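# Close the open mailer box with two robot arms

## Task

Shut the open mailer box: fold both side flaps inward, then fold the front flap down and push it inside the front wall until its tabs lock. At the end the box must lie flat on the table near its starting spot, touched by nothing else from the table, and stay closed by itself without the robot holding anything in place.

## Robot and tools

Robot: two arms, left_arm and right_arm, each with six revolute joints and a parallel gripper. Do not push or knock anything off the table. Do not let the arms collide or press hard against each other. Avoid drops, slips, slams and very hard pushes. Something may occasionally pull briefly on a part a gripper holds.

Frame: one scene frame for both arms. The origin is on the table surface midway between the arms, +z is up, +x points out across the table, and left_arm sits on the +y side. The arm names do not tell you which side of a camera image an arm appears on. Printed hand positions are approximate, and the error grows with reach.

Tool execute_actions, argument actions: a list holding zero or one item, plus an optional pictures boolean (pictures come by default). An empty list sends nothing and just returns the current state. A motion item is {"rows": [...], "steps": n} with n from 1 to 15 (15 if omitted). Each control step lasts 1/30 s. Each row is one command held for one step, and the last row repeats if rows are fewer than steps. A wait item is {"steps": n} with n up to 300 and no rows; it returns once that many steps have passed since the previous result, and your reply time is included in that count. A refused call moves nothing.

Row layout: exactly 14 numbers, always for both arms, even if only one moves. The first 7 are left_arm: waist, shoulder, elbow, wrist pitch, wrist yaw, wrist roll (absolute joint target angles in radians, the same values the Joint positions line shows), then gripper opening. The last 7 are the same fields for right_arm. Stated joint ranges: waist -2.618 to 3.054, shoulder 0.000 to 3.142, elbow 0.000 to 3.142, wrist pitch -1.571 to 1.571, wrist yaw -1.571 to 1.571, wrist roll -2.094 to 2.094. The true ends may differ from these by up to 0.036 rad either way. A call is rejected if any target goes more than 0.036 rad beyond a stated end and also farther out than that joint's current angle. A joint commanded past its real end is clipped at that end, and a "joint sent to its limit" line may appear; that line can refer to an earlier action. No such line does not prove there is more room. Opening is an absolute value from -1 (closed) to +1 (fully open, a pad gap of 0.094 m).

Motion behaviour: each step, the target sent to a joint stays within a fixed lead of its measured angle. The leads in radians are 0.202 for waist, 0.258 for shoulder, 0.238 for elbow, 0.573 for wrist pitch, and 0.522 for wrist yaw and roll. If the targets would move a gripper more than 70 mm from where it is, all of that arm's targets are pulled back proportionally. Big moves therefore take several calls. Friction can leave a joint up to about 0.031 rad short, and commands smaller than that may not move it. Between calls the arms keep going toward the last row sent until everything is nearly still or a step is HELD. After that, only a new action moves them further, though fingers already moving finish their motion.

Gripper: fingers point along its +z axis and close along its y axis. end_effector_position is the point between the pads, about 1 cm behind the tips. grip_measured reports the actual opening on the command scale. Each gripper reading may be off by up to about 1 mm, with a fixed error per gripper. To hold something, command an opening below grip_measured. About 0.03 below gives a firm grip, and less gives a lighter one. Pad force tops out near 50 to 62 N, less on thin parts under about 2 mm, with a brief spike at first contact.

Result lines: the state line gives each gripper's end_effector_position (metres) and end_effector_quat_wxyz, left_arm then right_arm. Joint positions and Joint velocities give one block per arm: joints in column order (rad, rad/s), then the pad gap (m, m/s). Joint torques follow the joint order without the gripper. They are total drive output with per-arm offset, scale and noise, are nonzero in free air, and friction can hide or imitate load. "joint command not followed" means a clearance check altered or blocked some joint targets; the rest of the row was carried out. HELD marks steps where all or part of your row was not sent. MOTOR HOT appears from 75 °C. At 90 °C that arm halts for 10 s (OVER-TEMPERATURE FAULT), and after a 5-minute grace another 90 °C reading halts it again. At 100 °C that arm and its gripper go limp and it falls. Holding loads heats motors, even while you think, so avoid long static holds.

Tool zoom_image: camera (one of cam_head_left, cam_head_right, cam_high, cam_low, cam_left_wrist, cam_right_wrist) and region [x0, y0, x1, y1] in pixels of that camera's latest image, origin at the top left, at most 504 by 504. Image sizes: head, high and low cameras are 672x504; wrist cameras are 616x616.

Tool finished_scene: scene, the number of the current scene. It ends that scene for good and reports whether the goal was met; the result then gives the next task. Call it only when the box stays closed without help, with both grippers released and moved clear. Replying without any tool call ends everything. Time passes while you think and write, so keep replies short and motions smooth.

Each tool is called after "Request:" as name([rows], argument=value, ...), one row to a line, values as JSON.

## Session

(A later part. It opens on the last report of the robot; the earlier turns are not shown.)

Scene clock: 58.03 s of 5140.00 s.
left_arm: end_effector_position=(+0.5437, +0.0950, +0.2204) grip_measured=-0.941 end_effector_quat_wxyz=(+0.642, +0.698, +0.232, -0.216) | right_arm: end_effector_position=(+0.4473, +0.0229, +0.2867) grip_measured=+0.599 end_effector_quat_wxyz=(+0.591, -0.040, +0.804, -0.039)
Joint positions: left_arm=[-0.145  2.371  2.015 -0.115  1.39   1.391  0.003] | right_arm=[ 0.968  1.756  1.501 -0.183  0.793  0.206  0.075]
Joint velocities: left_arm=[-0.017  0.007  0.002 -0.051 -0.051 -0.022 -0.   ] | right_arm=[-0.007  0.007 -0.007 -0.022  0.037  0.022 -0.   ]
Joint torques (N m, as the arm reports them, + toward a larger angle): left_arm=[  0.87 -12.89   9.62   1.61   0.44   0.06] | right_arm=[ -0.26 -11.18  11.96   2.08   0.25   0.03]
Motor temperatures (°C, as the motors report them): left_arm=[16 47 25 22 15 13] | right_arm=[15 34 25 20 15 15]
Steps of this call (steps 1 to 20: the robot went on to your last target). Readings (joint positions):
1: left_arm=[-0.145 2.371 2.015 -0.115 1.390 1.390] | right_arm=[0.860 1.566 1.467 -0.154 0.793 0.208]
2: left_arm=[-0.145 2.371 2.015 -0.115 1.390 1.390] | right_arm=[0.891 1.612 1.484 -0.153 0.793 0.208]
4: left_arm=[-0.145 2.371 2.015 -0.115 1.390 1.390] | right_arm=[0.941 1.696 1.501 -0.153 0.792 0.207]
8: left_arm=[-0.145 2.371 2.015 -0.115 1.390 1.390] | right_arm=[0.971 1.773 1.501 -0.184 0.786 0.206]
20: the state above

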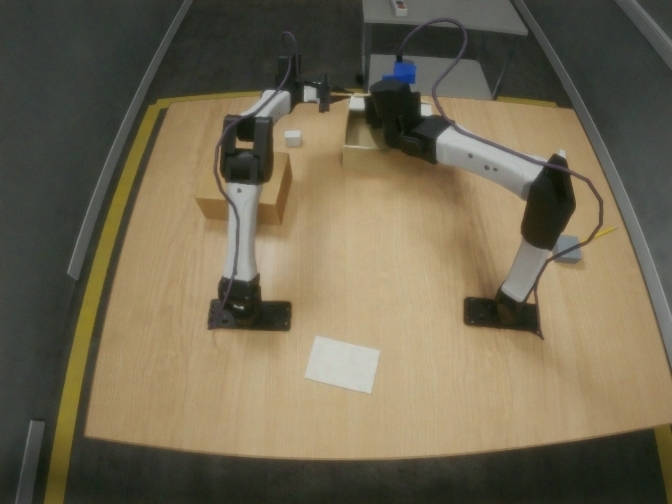

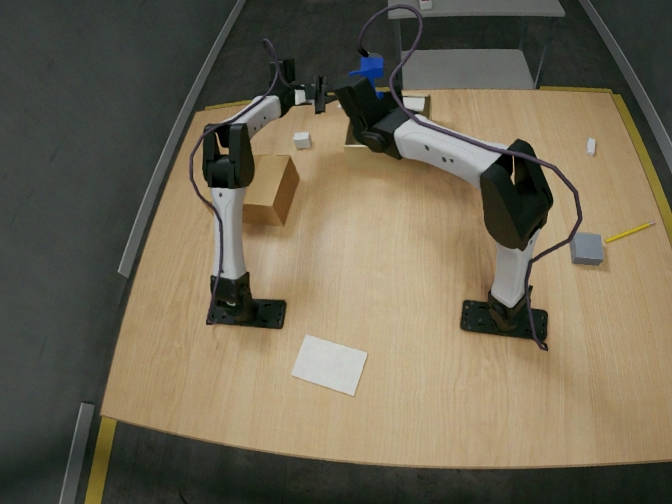

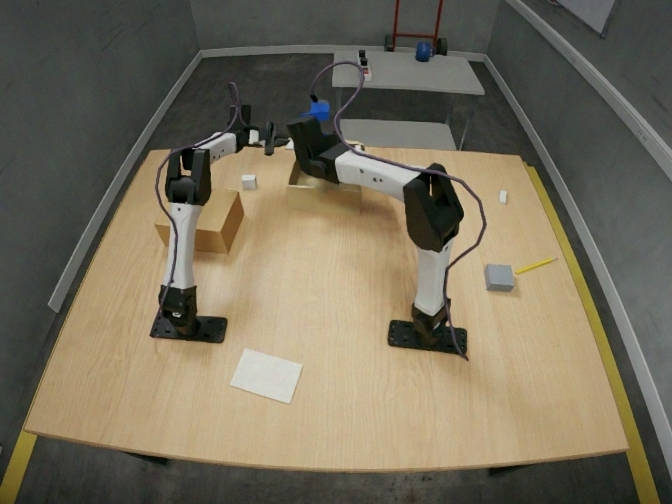

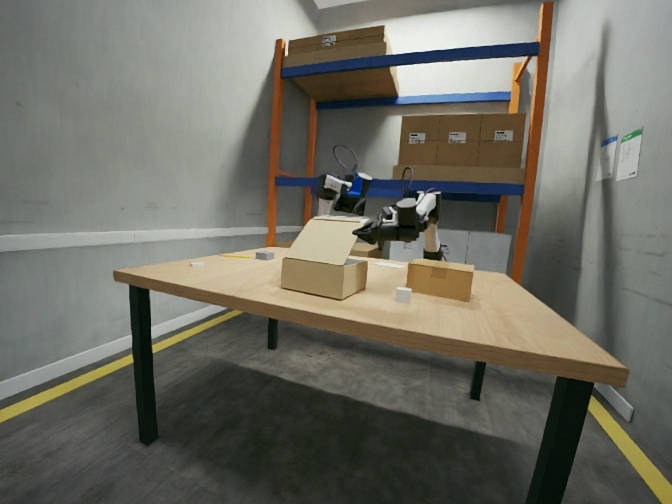

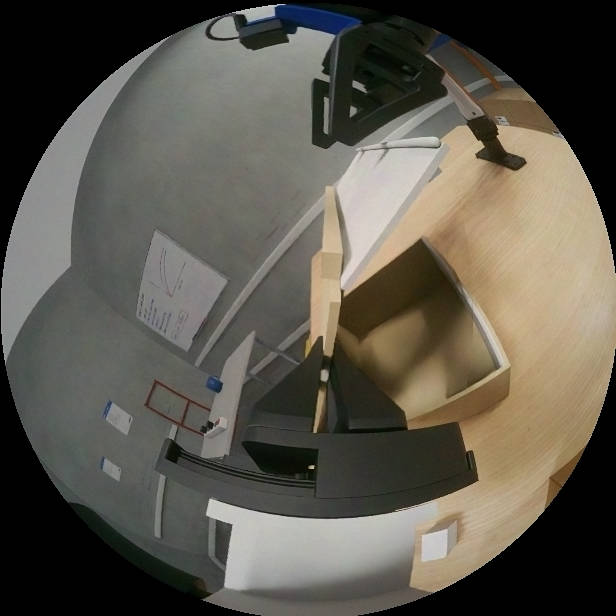

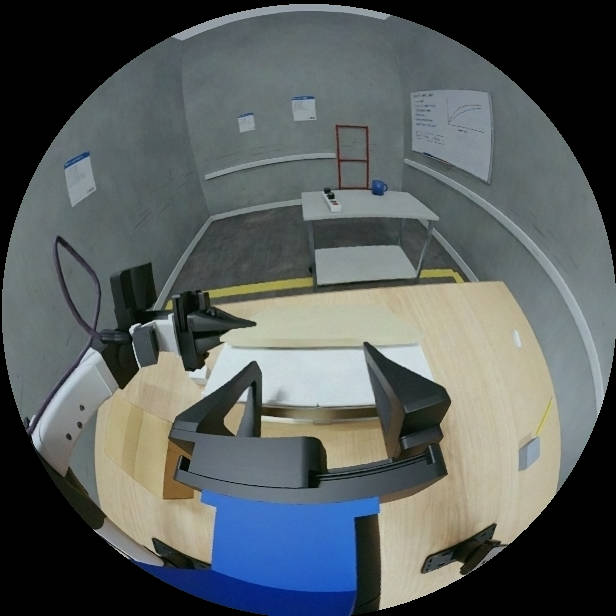

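Request:
execute_actions([
  {"rows":[[-0.14,2.385,2.02,-0.12,1.4,1.4,-1,0.96,1.77,1.51,-0.17,0.8,0.3,0.6],[-0.14,2.385,2.02,-0.12,1.4,1.4,-1,0.96,1.785,1.51,-0.17,0.8,0.3,0.6],[-0.14,2.385,2.02,-0.12,1.4,1.4,-1,0.96,1.8,1.51,-0.17,0.8,0.3,0.6],[-0.14,2.385,2.02,-0.12,1.4,1.4,-1,0.96,1.815,1.51,-0.17,0.8,0.35,0.6],[-0.14,2.385,2.02,-0.12,1.4,1.4,-1,0.96,1.83,1.51,-0.17,0.8,0.35,0.6],[-0.14,2.385,2.02,-0.12,1.4,1.4,-1,0.96,1.845,1.51,-0.17,0.8,0.35,0.6],[-0.14,2.385,2.02,-0.12,1.4,1.4,-1,0.96,1.86,1.51,-0.17,0.8,0.35,0.6],[-0.14,2.385,2.02,-0.12,1.4,1.4,-1,0.96,1.875,1.51,-0.17,0.8,0.35,0.6]],"steps":15},
])

Scene clock: 59.43 s of 5140.00 s.
left_arm: end_effector_position=(+0.5437, +0.0950, +0.2204) grip_measured=-0.941 end_effector_quat_wxyz=(+0.643, +0.698, +0.230, -0.214) | right_arm: end_effector_position=(+0.4599, +0.0358, +0.2306) grip_measured=+0.599 end_effector_quat_wxyz=(+0.563, -0.010, +0.825, -0.035)
Joint positions: left_arm=[-0.145  2.371  2.015 -0.115  1.39   1.396  0.003] | right_arm=[ 0.968  1.876  1.501 -0.171  0.797  0.336  0.075]
Joint velocities: left_arm=[-0.002  0.012  0.007 -0.007 -0.037 -0.037  0.   ] | right_arm=[-0.012 -0.017 -0.002 -0.022  0.037  0.081  0.001]
Joint torques (N m, as the arm reports them, + toward a larger angle): left_arm=[  0.8  -12.79   9.59   1.6    0.43   0.01] | right_arm=[ -0.26 -11.12  10.64   1.84   0.26   0.16]
Motor temperatures (°C, as the motors report them): left_arm=[16 47 25 22 15 13] | right_arm=[15 34 25 20 15 15]
Steps of this call (steps 1 to 15: the robot went on to your last target; steps 16 to 27: nothing new was sent; steps 28 to 42: all 15 steps of this action). Readings (joint positions):
28: left_arm=[-0.145 2.371 2.015 -0.115 1.390 1.391] | right_arm=[0.968 1.756 1.501 -0.183 0.793 0.220]
29: left_arm=[-0.145 2.371 2.015 -0.115 1.390 1.391] | right_arm=[0.968 1.758 1.501 -0.182 0.794 0.234]
31: left_arm=[-0.145 2.371 2.015 -0.115 1.390 1.391] | right_arm=[0.968 1.767 1.501 -0.178 0.795 0.263]
35: left_arm=[-0.145 2.371 2.015 -0.115 1.390 1.392] | right_arm=[0.968 1.821 1.501 -0.171 0.797 0.310]
42: the state above

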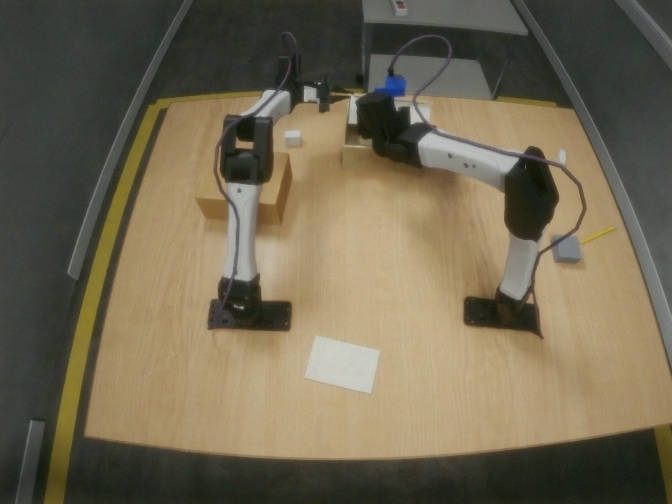

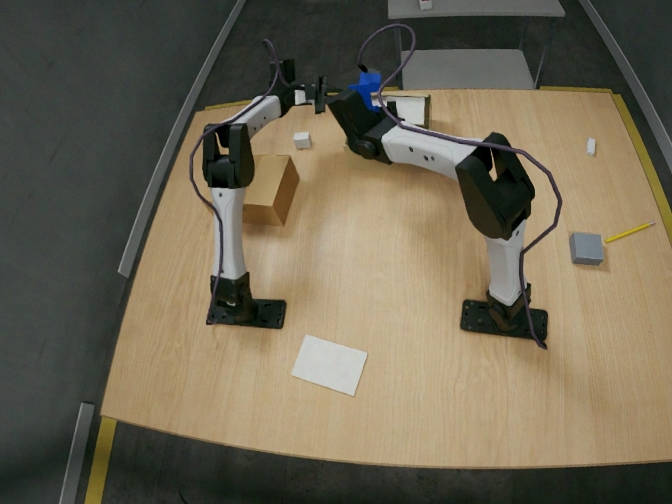

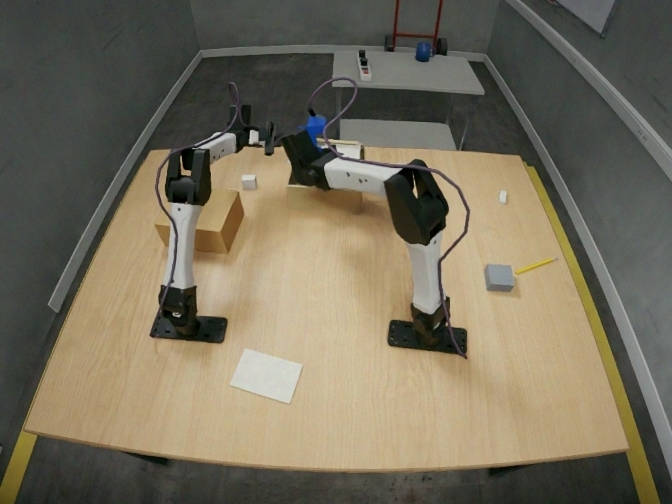

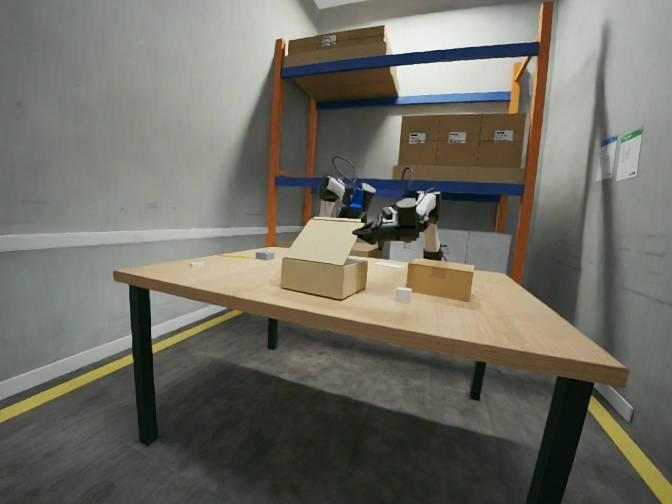

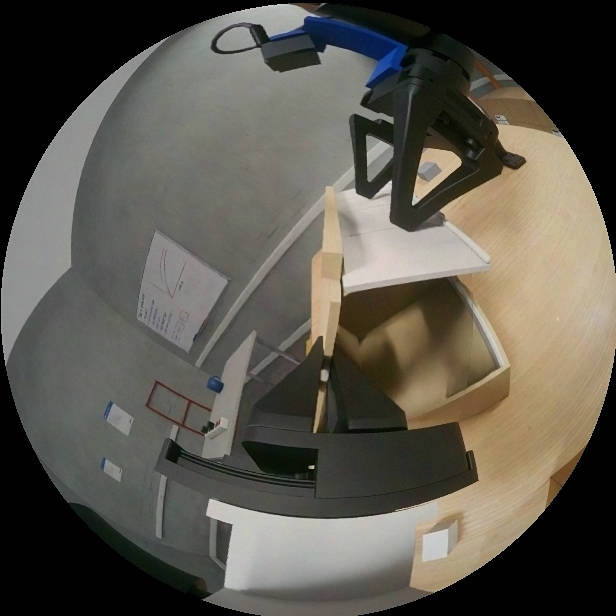

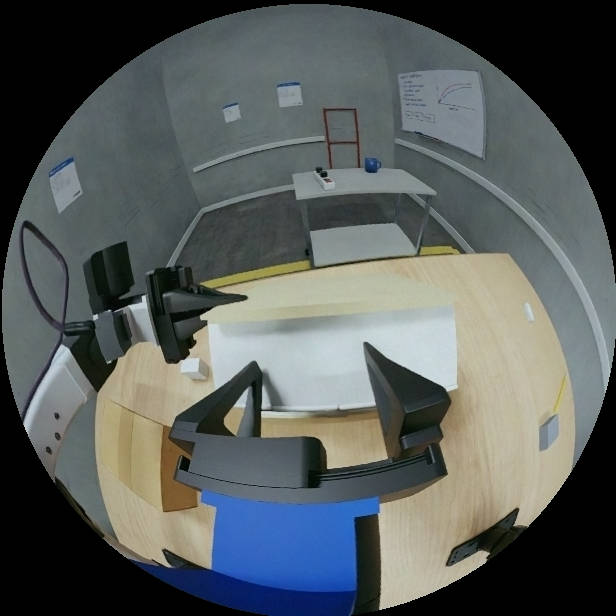

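Request:
execute_actions([
  {"rows":[[-0.14,2.385,2.02,-0.12,1.4,1.4,-1,0.955,1.89,1.51,-0.16,0.8,0.35,0.6],[-0.14,2.385,2.02,-0.12,1.4,1.4,-1,0.95,1.905,1.51,-0.15,0.8,0.35,0.6],[-0.14,2.385,2.02,-0.12,1.4,1.4,-1,0.94,1.92,1.52,-0.14,0.8,0.35,0.6],[-0.14,2.385,2.02,-0.12,1.4,1.4,-1,0.93,1.935,1.52,-0.12,0.8,0.35,0.6],[-0.14,2.385,2.02,-0.12,1.4,1.4,-1,0.92,1.95,1.53,-0.1,0.8,0.35,0.6],[-0.14,2.385,2.02,-0.12,1.4,1.4,-1,0.91,1.965,1.54,-0.08,0.8,0.35,0.6],[-0.14,2.385,2.02,-0.12,1.4,1.4,-1,0.9,1.98,1.55,-0.06,0.8,0.35,0.6],[-0.14,2.385,2.02,-0.12,1.4,1.4,-1,0.885,2.0,1.555,-0.04,0.8,0.35,0.6]],"steps":15},
])

Scene clock: 60.90 s of 5140.00 s.
left_arm: end_effector_position=(+0.5490, +0.0960, +0.2170) grip_measured=-0.941 end_effector_quat_wxyz=(+0.641, +0.700, +0.242, -0.203) | right_arm: end_effector_position=(+0.4990, +0.0253, +0.2033) grip_measured=+0.599 end_effector_quat_wxyz=(+0.568, +0.024, +0.822, -0.043)
Joint positions: left_arm=[-0.144  2.373  2.015 -0.115  1.359  1.397  0.003] | right_arm=[ 0.901  1.993  1.539 -0.069  0.791  0.343  0.075]
Joint velocities: left_arm=[-0.002 -0.007  0.002 -0.022  0.037  0.022  0.001] | right_arm=[ 0.007  0.017 -0.012 -0.007 -0.051 -0.022 -0.001]
Joint torques (N m, as the arm reports them, + toward a larger angle): left_arm=[  0.69 -13.07   9.61   1.62   0.73   0.  ] | right_arm=[ -0.73 -11.42  11.36   2.19   0.36   0.17]
Motor temperatures (°C, as the motors report them): left_arm=[16 47 25 22 15 13] | right_arm=[15 34 25 20 15 15]
Steps of this call (steps 1 to 15: the robot went on to your last target; steps 16 to 29: nothing new was sent; steps 30 to 44: all 15 steps of this action). Readings (joint positions):
30: left_arm=[-0.145 2.371 2.015 -0.115 1.390 1.396] | right_arm=[0.968 1.876 1.501 -0.171 0.797 0.342]
31: left_arm=[-0.145 2.371 2.015 -0.115 1.390 1.396] | right_arm=[0.968 1.877 1.501 -0.169 0.797 0.342]
33: left_arm=[-0.145 2.371 2.015 -0.115 1.390 1.396] | right_arm=[0.962 1.887 1.504 -0.157 0.797 0.342]
37: left_arm=[-0.145 2.371 2.015 -0.115 1.375 1.396] | right_arm=[0.930 1.944 1.531 -0.108 0.796 0.342]
44: the state above

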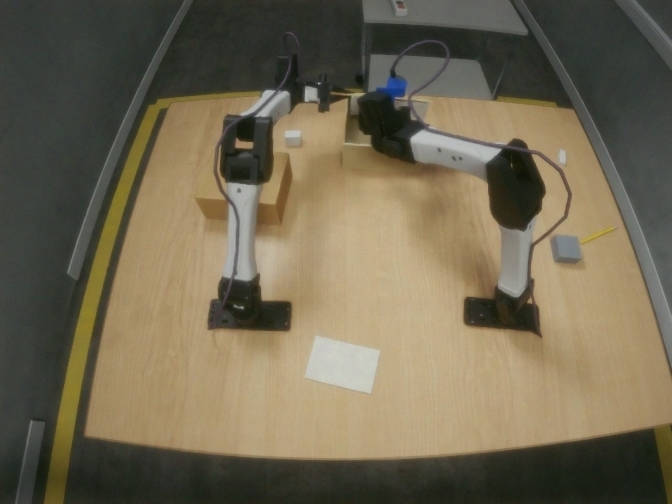

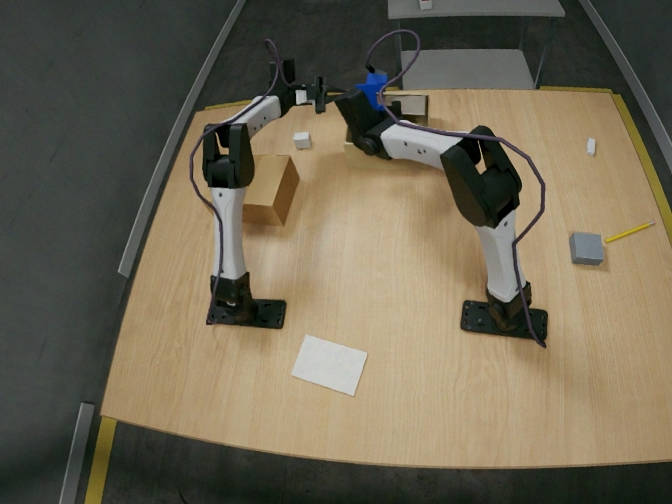

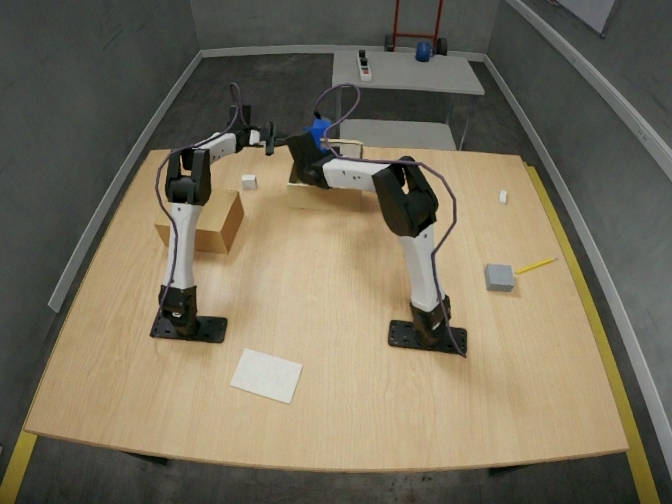

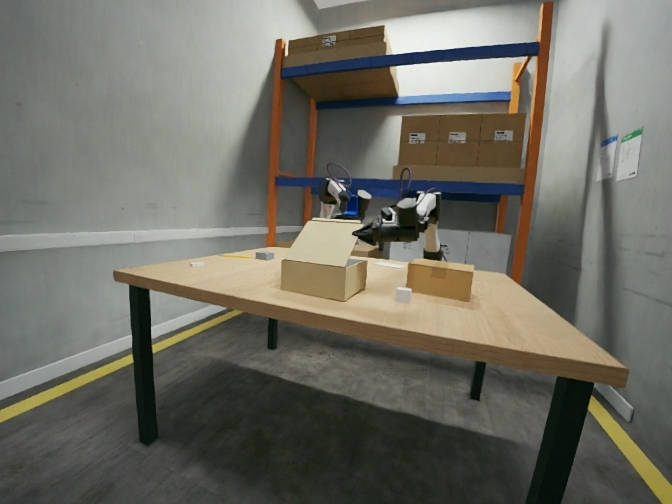

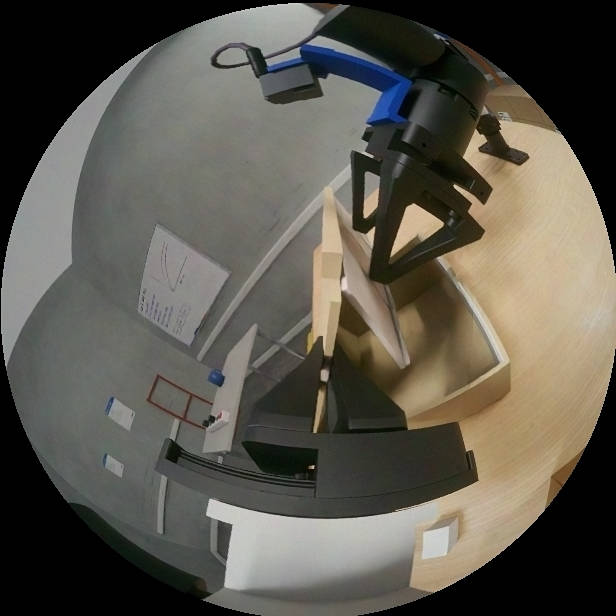

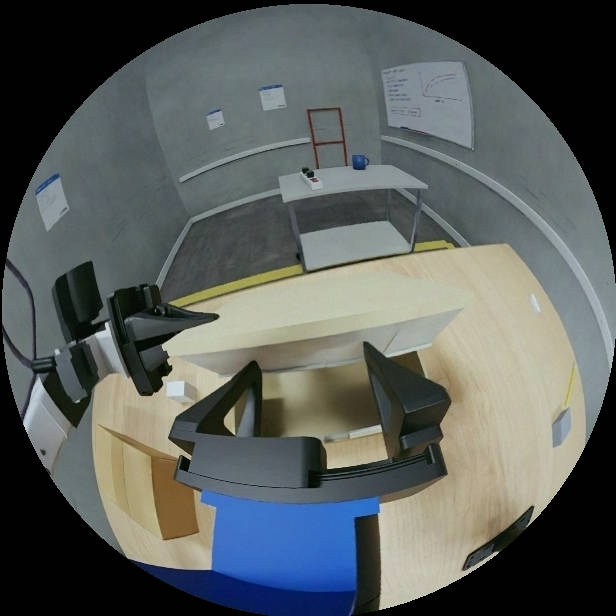

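Request:
execute_actions([
  {"rows":[[-0.14,2.385,2.02,-0.12,1.4,1.4,-1,0.92,1.94,1.53,-0.1,0.8,0.35,0.6],[-0.14,2.385,2.02,-0.12,1.4,1.4,-1,0.92,1.94,1.53,-0.1,0.8,0.35,0.6],[-0.14,2.385,2.02,-0.12,1.4,1.4,-1,0.92,1.94,1.53,-0.1,0.8,0.35,0.6],[-0.14,2.385,2.02,-0.12,1.4,1.4,-1,0.96,1.875,1.51,-0.17,0.8,0.35,0.6]],"steps":15},
])

Scene clock: 63.10 s of 5140.00 s.
left_arm: end_effector_position=(+0.5454, +0.0958, +0.2188) grip_measured=-0.941 end_effector_quat_wxyz=(+0.642, +0.699, +0.233, -0.211) | right_arm: end_effector_position=(+0.4645, +0.0362, +0.2398) grip_measured=+0.599 end_effector_quat_wxyz=(+0.572, +0.002, +0.820, -0.024)
Joint positions: left_arm=[-0.144  2.373  2.015 -0.115  1.383  1.397  0.003] | right_arm=[ 0.962  1.877  1.518 -0.155  0.795  0.343  0.075]
Joint velocities: left_arm=[ 0.012  0.002  0.002 -0.051  0.022 -0.007 -0.001] | right_arm=[-0.022  0.012  0.022 -0.081  0.037  0.037  0.001]
Joint torques (N m, as the arm reports them, + toward a larger angle): left_arm=[  0.73 -13.02   9.56   1.62   0.48   0.  ] | right_arm=[  0.21 -11.11   8.97   1.93   0.33   0.18]
Motor temperatures (°C, as the motors report them): left_arm=[16 48 25 22 15 13] | right_arm=[15 34 26 21 15 15]
Steps of this call (steps 1 to 15: the robot went on to your last target; steps 16 to 51: nothing new was sent; steps 52 to 66: all 15 steps of this action). Readings (joint positions):
52: left_arm=[-0.144 2.373 2.015 -0.115 1.360 1.397] | right_arm=[0.902 1.990 1.539 -0.073 0.791 0.343]
53: left_arm=[-0.144 2.373 2.015 -0.115 1.361 1.397] | right_arm=[0.904 1.986 1.539 -0.083 0.791 0.343]
55: left_arm=[-0.144 2.373 2.015 -0.115 1.365 1.397] | right_arm=[0.914 1.967 1.534 -0.102 0.791 0.343]
59: left_arm=[-0.144 2.373 2.015 -0.115 1.377 1.397] | right_arm=[0.952 1.899 1.518 -0.144 0.792 0.343]
66: the state above

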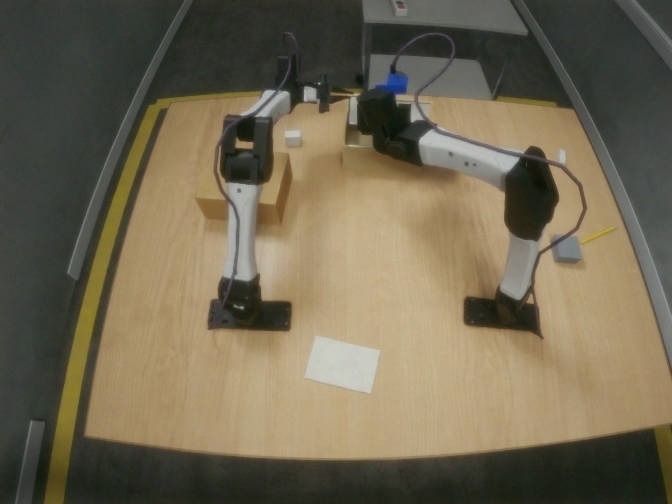

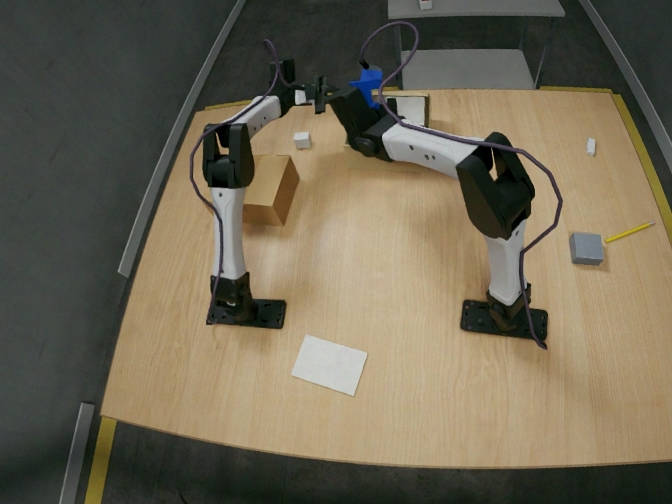

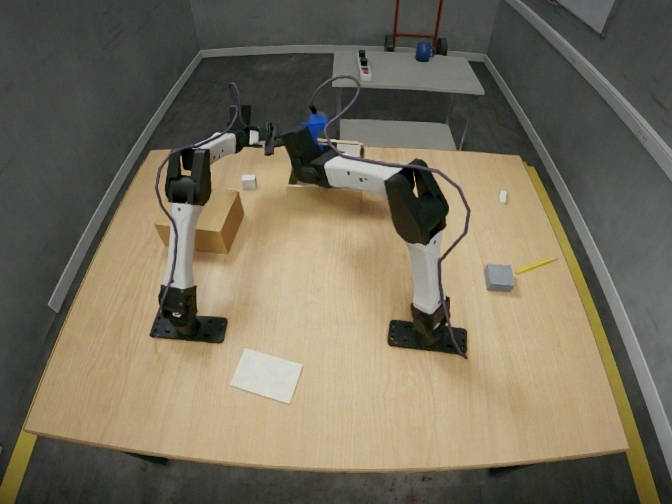

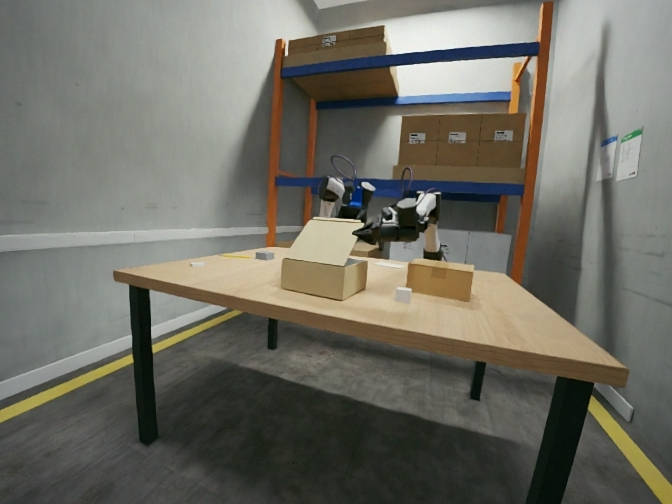

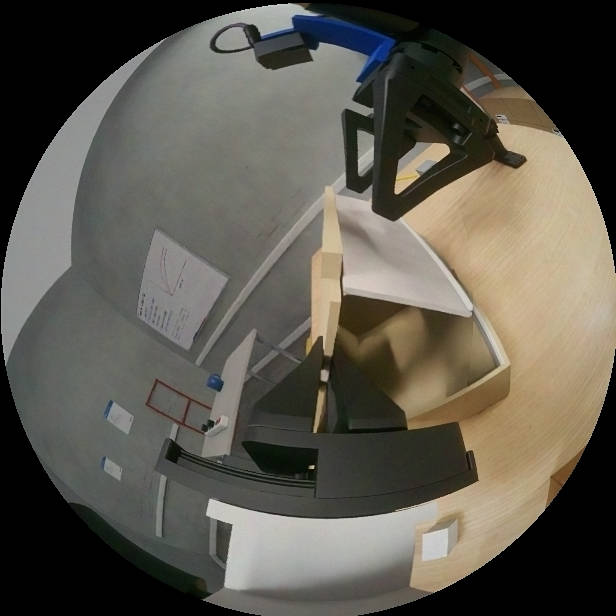

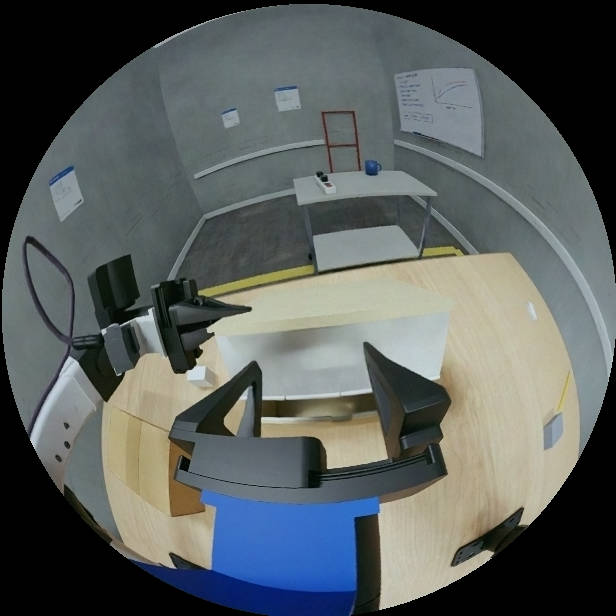

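Request:
execute_actions([
  {"rows":[[-0.14,2.383,2.0,-0.12,1.4,1.46,-1,0.96,1.85,1.51,-0.17,0.8,0.32,0.6],[-0.14,2.383,2.0,-0.12,1.4,1.46,-1,0.96,1.83,1.51,-0.17,0.8,0.3,0.6],[-0.14,2.381,1.98,-0.12,1.4,1.52,-1,0.96,1.81,1.51,-0.17,0.8,0.28,0.6],[-0.14,2.381,1.98,-0.12,1.4,1.52,-1,0.96,1.79,1.51,-0.17,0.8,0.26,0.6],[-0.14,2.38,1.96,-0.12,1.4,1.58,-1,0.96,1.77,1.52,-0.17,0.8,0.24,0.6],[-0.14,2.38,1.96,-0.12,1.4,1.58,-1,0.96,1.75,1.52,-0.17,0.8,0.22,0.6],[-0.14,2.378,1.94,-0.12,1.4,1.64,-1,0.96,1.74,1.52,-0.17,0.8,0.2,0.6],[-0.14,2.378,1.94,-0.12,1.4,1.64,-1,0.96,1.74,1.52,-0.17,0.8,0.2,0.6],[-0.14,2.375,1.92,-0.12,1.4,1.7,-1,0.96,1.74,1.52,-0.17,0.8,0.2,0.6]],"steps":15},
])

Request:
zoom_image(camera="cam_right_wrist", region=[150, 250, 550, 500])

Scene clock: 65.17 s of 5140.00 s.
left_arm: end_effector_position=(+0.5359, +0.0968, +0.1945) grip_measured=-0.941 end_effector_quat_wxyz=(+0.657, +0.721, +0.157, -0.155) | right_arm: end_effector_position=(+0.4480, +0.0180, +0.3060) grip_measured=+0.599 end_effector_quat_wxyz=(+0.606, -0.019, +0.795, -0.025)
Joint positions: left_arm=[-0.144  2.373  1.938 -0.113  1.401  1.666  0.003] | right_arm=[ 0.962  1.735  1.516 -0.168  0.798  0.22   0.075]
Joint velocities: left_arm=[-0.007  0.002  0.002  0.022 -0.125  0.198 -0.001] | right_arm=[ 0.012  0.012 -0.017 -0.081 -0.007 -0.051  0.   ]
Joint torques (N m, as the arm reports them, + toward a larger angle): left_arm=[  0.76 -13.69   7.22   1.52   0.39   0.  ] | right_arm=[ 0.15 -9.42 10.35  2.09  0.18  0.  ]
Motor temperatures (°C, as the motors report them): left_arm=[16 48 26 22 15 13] | right_arm=[15 34 26 21 15 15]
Steps of this call (steps 1 to 15: the robot went on to your last target; steps 16 to 47: nothing new was sent; steps 48 to 62: all 15 steps of this action). Readings (joint positions):
48: left_arm=[-0.144 2.373 2.015 -0.115 1.385 1.405] | right_arm=[0.962 1.877 1.518 -0.163 0.795 0.341]
49: left_arm=[-0.144 2.373 2.015 -0.115 1.385 1.414] | right_arm=[0.962 1.875 1.518 -0.165 0.795 0.335]
51: left_arm=[-0.144 2.373 2.007 -0.115 1.387 1.447] | right_arm=[0.962 1.860 1.517 -0.171 0.795 0.315]
55: left_arm=[-0.144 2.373 1.969 -0.115 1.390 1.541] | right_arm=[0.962 1.787 1.516 -0.179 0.795 0.260]
62: the state above

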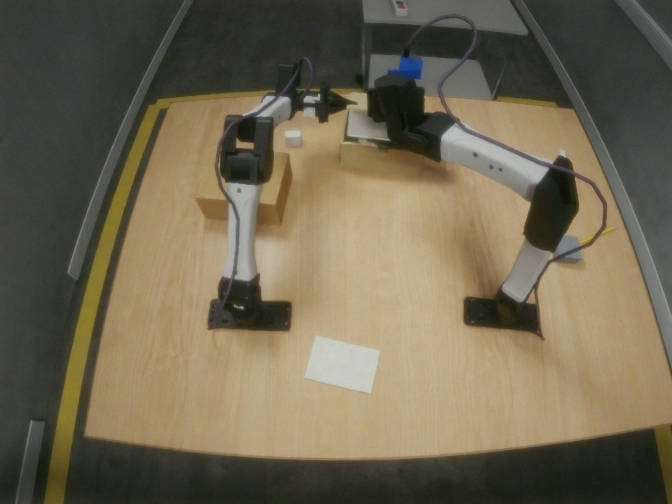

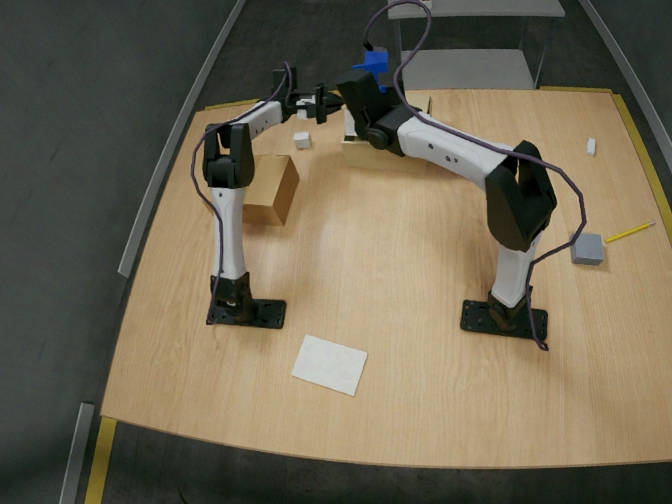

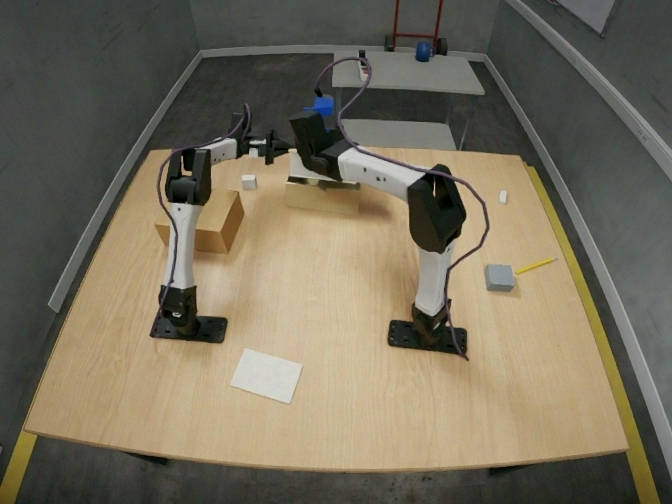

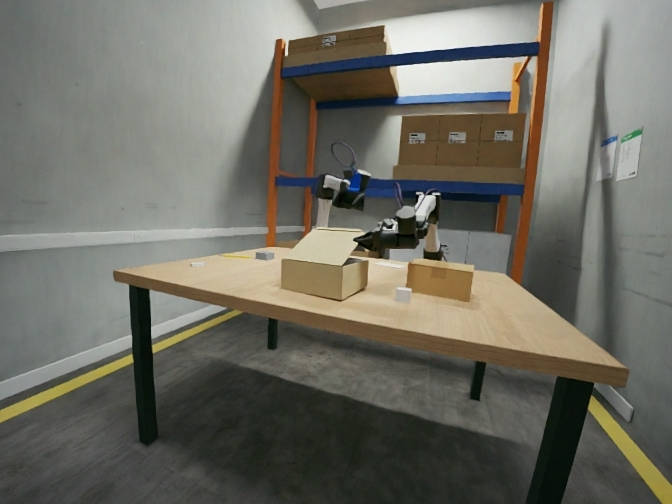

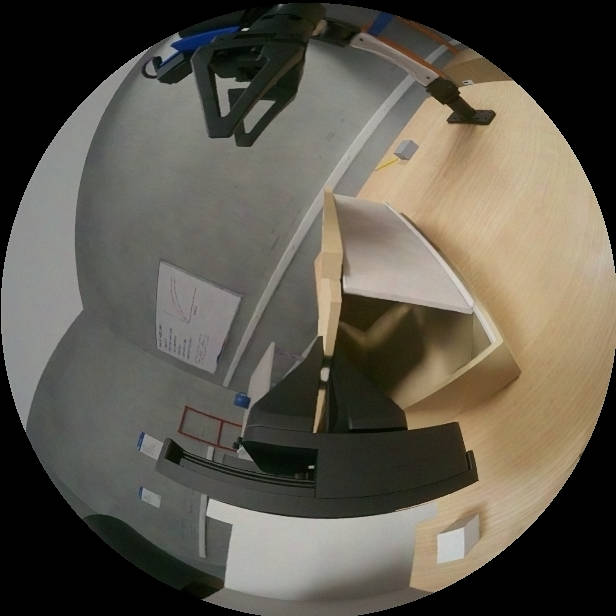

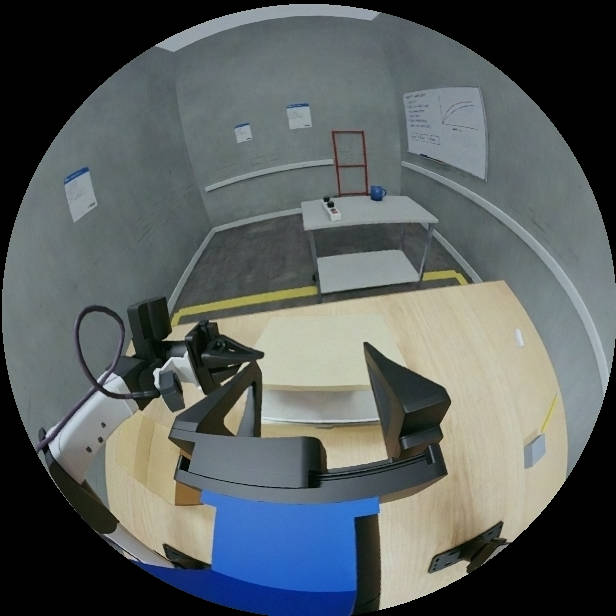

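Region (150, 250, 550, 500) of cam_right_wrist's 616x616 image, scaled by 1.260, with more detail than that image has; it fills the top 315 rows of this view, and the rest is white.

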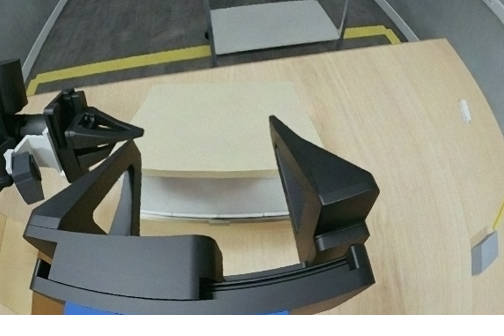

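Request:
execute_actions([
  {"rows":[[-0.14,2.375,1.9,-0.12,1.4,1.74,-1,0.96,1.74,1.52,-0.25,0.8,0.2,0.6],[-0.14,2.375,1.9,-0.12,1.4,1.76,-1,0.96,1.74,1.52,-0.3,0.8,0.25,0.6],[-0.14,2.375,1.89,-0.12,1.4,1.79,-1,0.96,1.74,1.52,-0.35,0.8,0.3,0.6],[-0.14,2.375,1.88,-0.12,1.4,1.82,-1,0.96,1.74,1.52,-0.4,0.8,0.35,0.6],[-0.14,2.375,1.87,-0.12,1.4,1.86,-1,0.96,1.74,1.52,-0.45,0.8,0.4,0.6]],"steps":15},
])

Request:
zoom_image(camera="cam_high", region=[260, 120, 400, 225])

Scene clock: 66.80 s of 5140.00 s.
left_arm: end_effector_position=(+0.5300, +0.0976, +0.1795) grip_measured=-0.941 end_effector_quat_wxyz=(+0.665, +0.731, +0.105, -0.114) | right_arm: end_effector_position=(+0.4309, -0.0003, +0.2620) grip_measured=+0.599 end_effector_quat_wxyz=(+0.535, -0.011, +0.843, -0.057)
Joint positions: left_arm=[-0.144  2.373  1.89  -0.109  1.407  1.843  0.003] | right_arm=[ 0.962  1.735  1.516 -0.43   0.798  0.379  0.075]
Joint velocities: left_arm=[ 0.007 -0.002 -0.002 -0.081  0.037 -0.007 -0.   ] | right_arm=[ 0.017 -0.002 -0.017 -0.154 -0.022  0.125  0.   ]
Joint torques (N m, as the arm reports them, + toward a larger angle): left_arm=[  0.73 -13.61   6.81   1.43   0.33   0.12] | right_arm=[ 0.18 -9.15 10.19  1.74  0.31  0.22]
Motor temperatures (°C, as the motors report them): left_arm=[16 48 25 22 15 13] | right_arm=[15 34 26 21 15 15]
Steps of this call (steps 1 to 30: the robot went on to your last target; steps 31 to 34: nothing new was sent; steps 35 to 49: all 15 steps of this action). Readings (joint positions):
35: left_arm=[-0.144 2.373 1.932 -0.113 1.401 1.697] | right_arm=[0.962 1.735 1.516 -0.177 0.798 0.209]
36: left_arm=[-0.144 2.373 1.929 -0.113 1.401 1.708] | right_arm=[0.962 1.735 1.516 -0.195 0.798 0.214]
38: left_arm=[-0.144 2.373 1.915 -0.112 1.402 1.742] | right_arm=[0.962 1.735 1.516 -0.251 0.798 0.248]
42: left_arm=[-0.144 2.373 1.892 -0.109 1.406 1.815] | right_arm=[0.962 1.735 1.516 -0.369 0.798 0.332]
49: the state above

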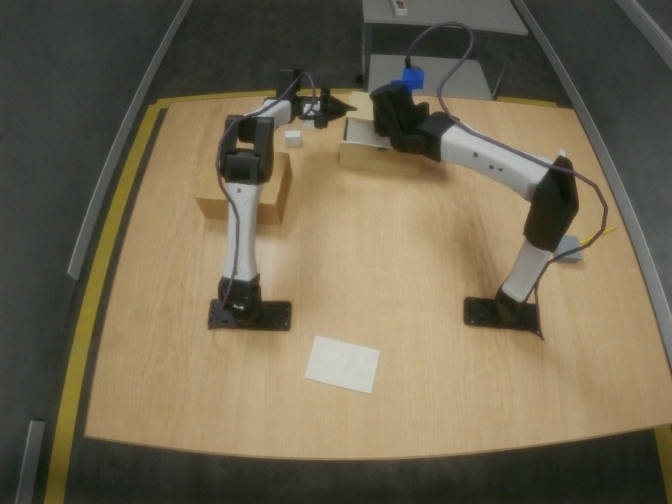

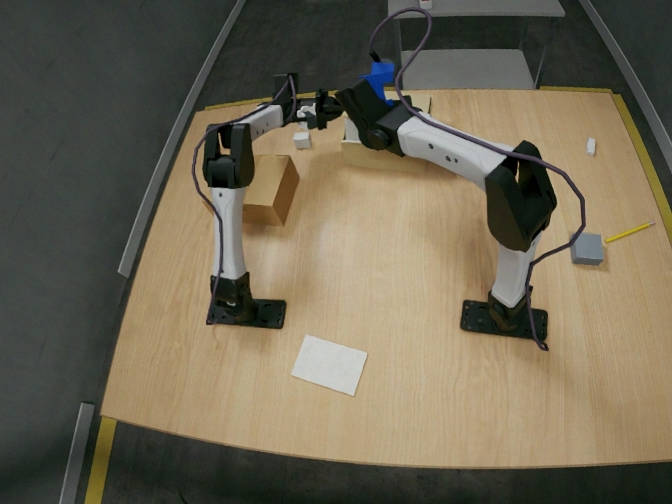

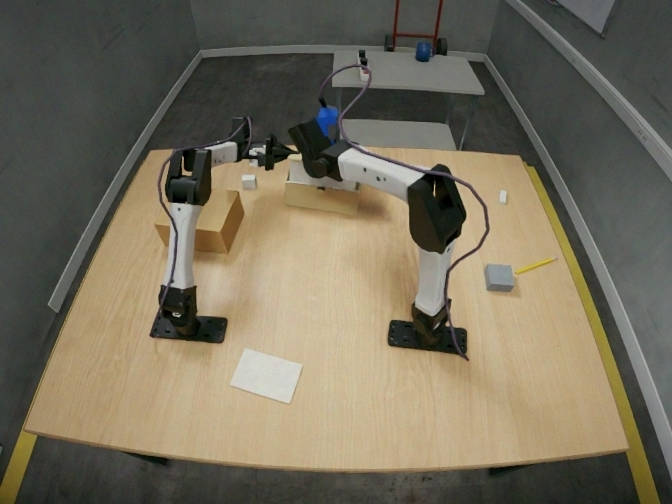

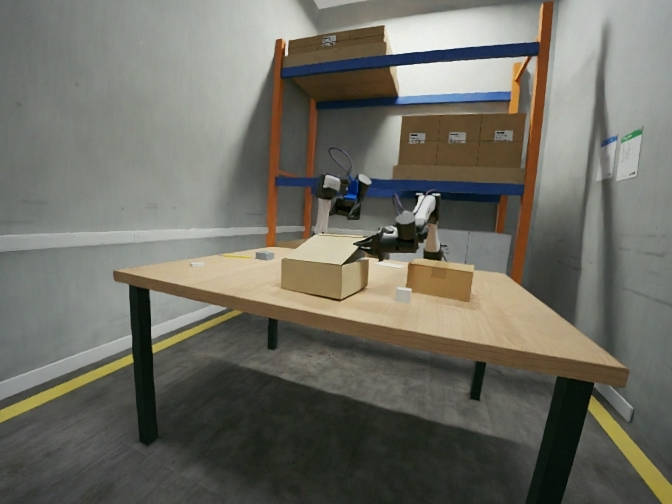

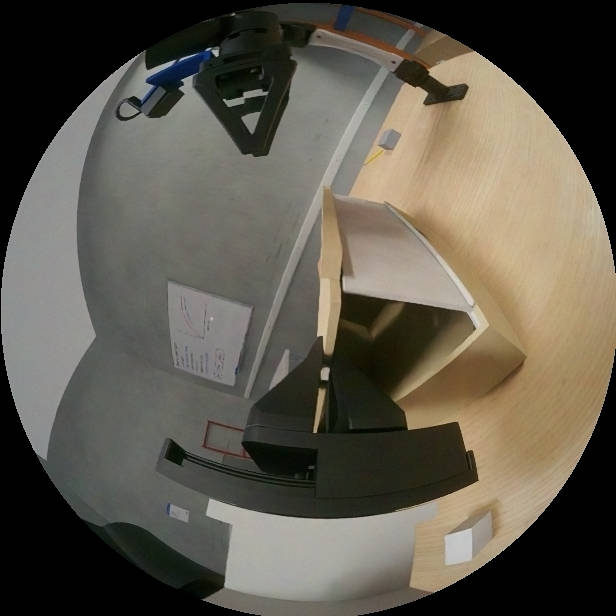

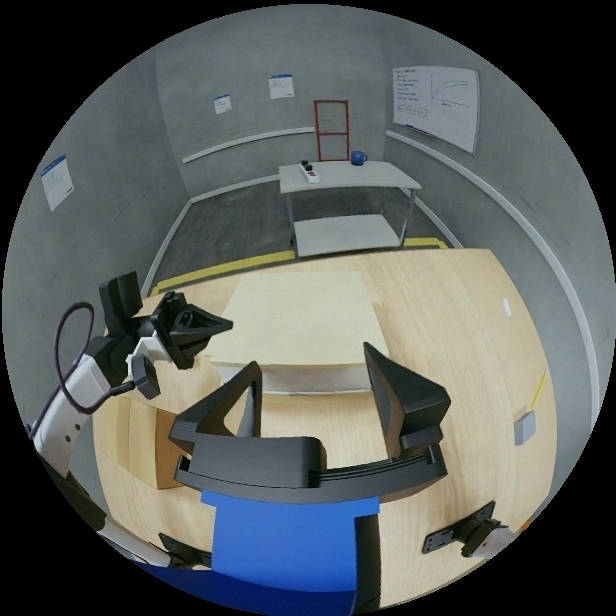

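Region (260, 120, 400, 225) of cam_high's 672x504 image, scaled by 3.600, with more detail than that image has; it fills the top 378 rows of this view, and the rest is white.

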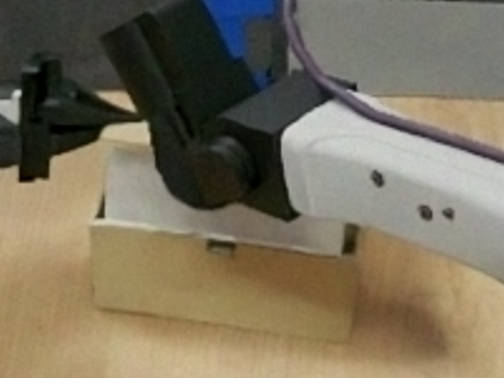

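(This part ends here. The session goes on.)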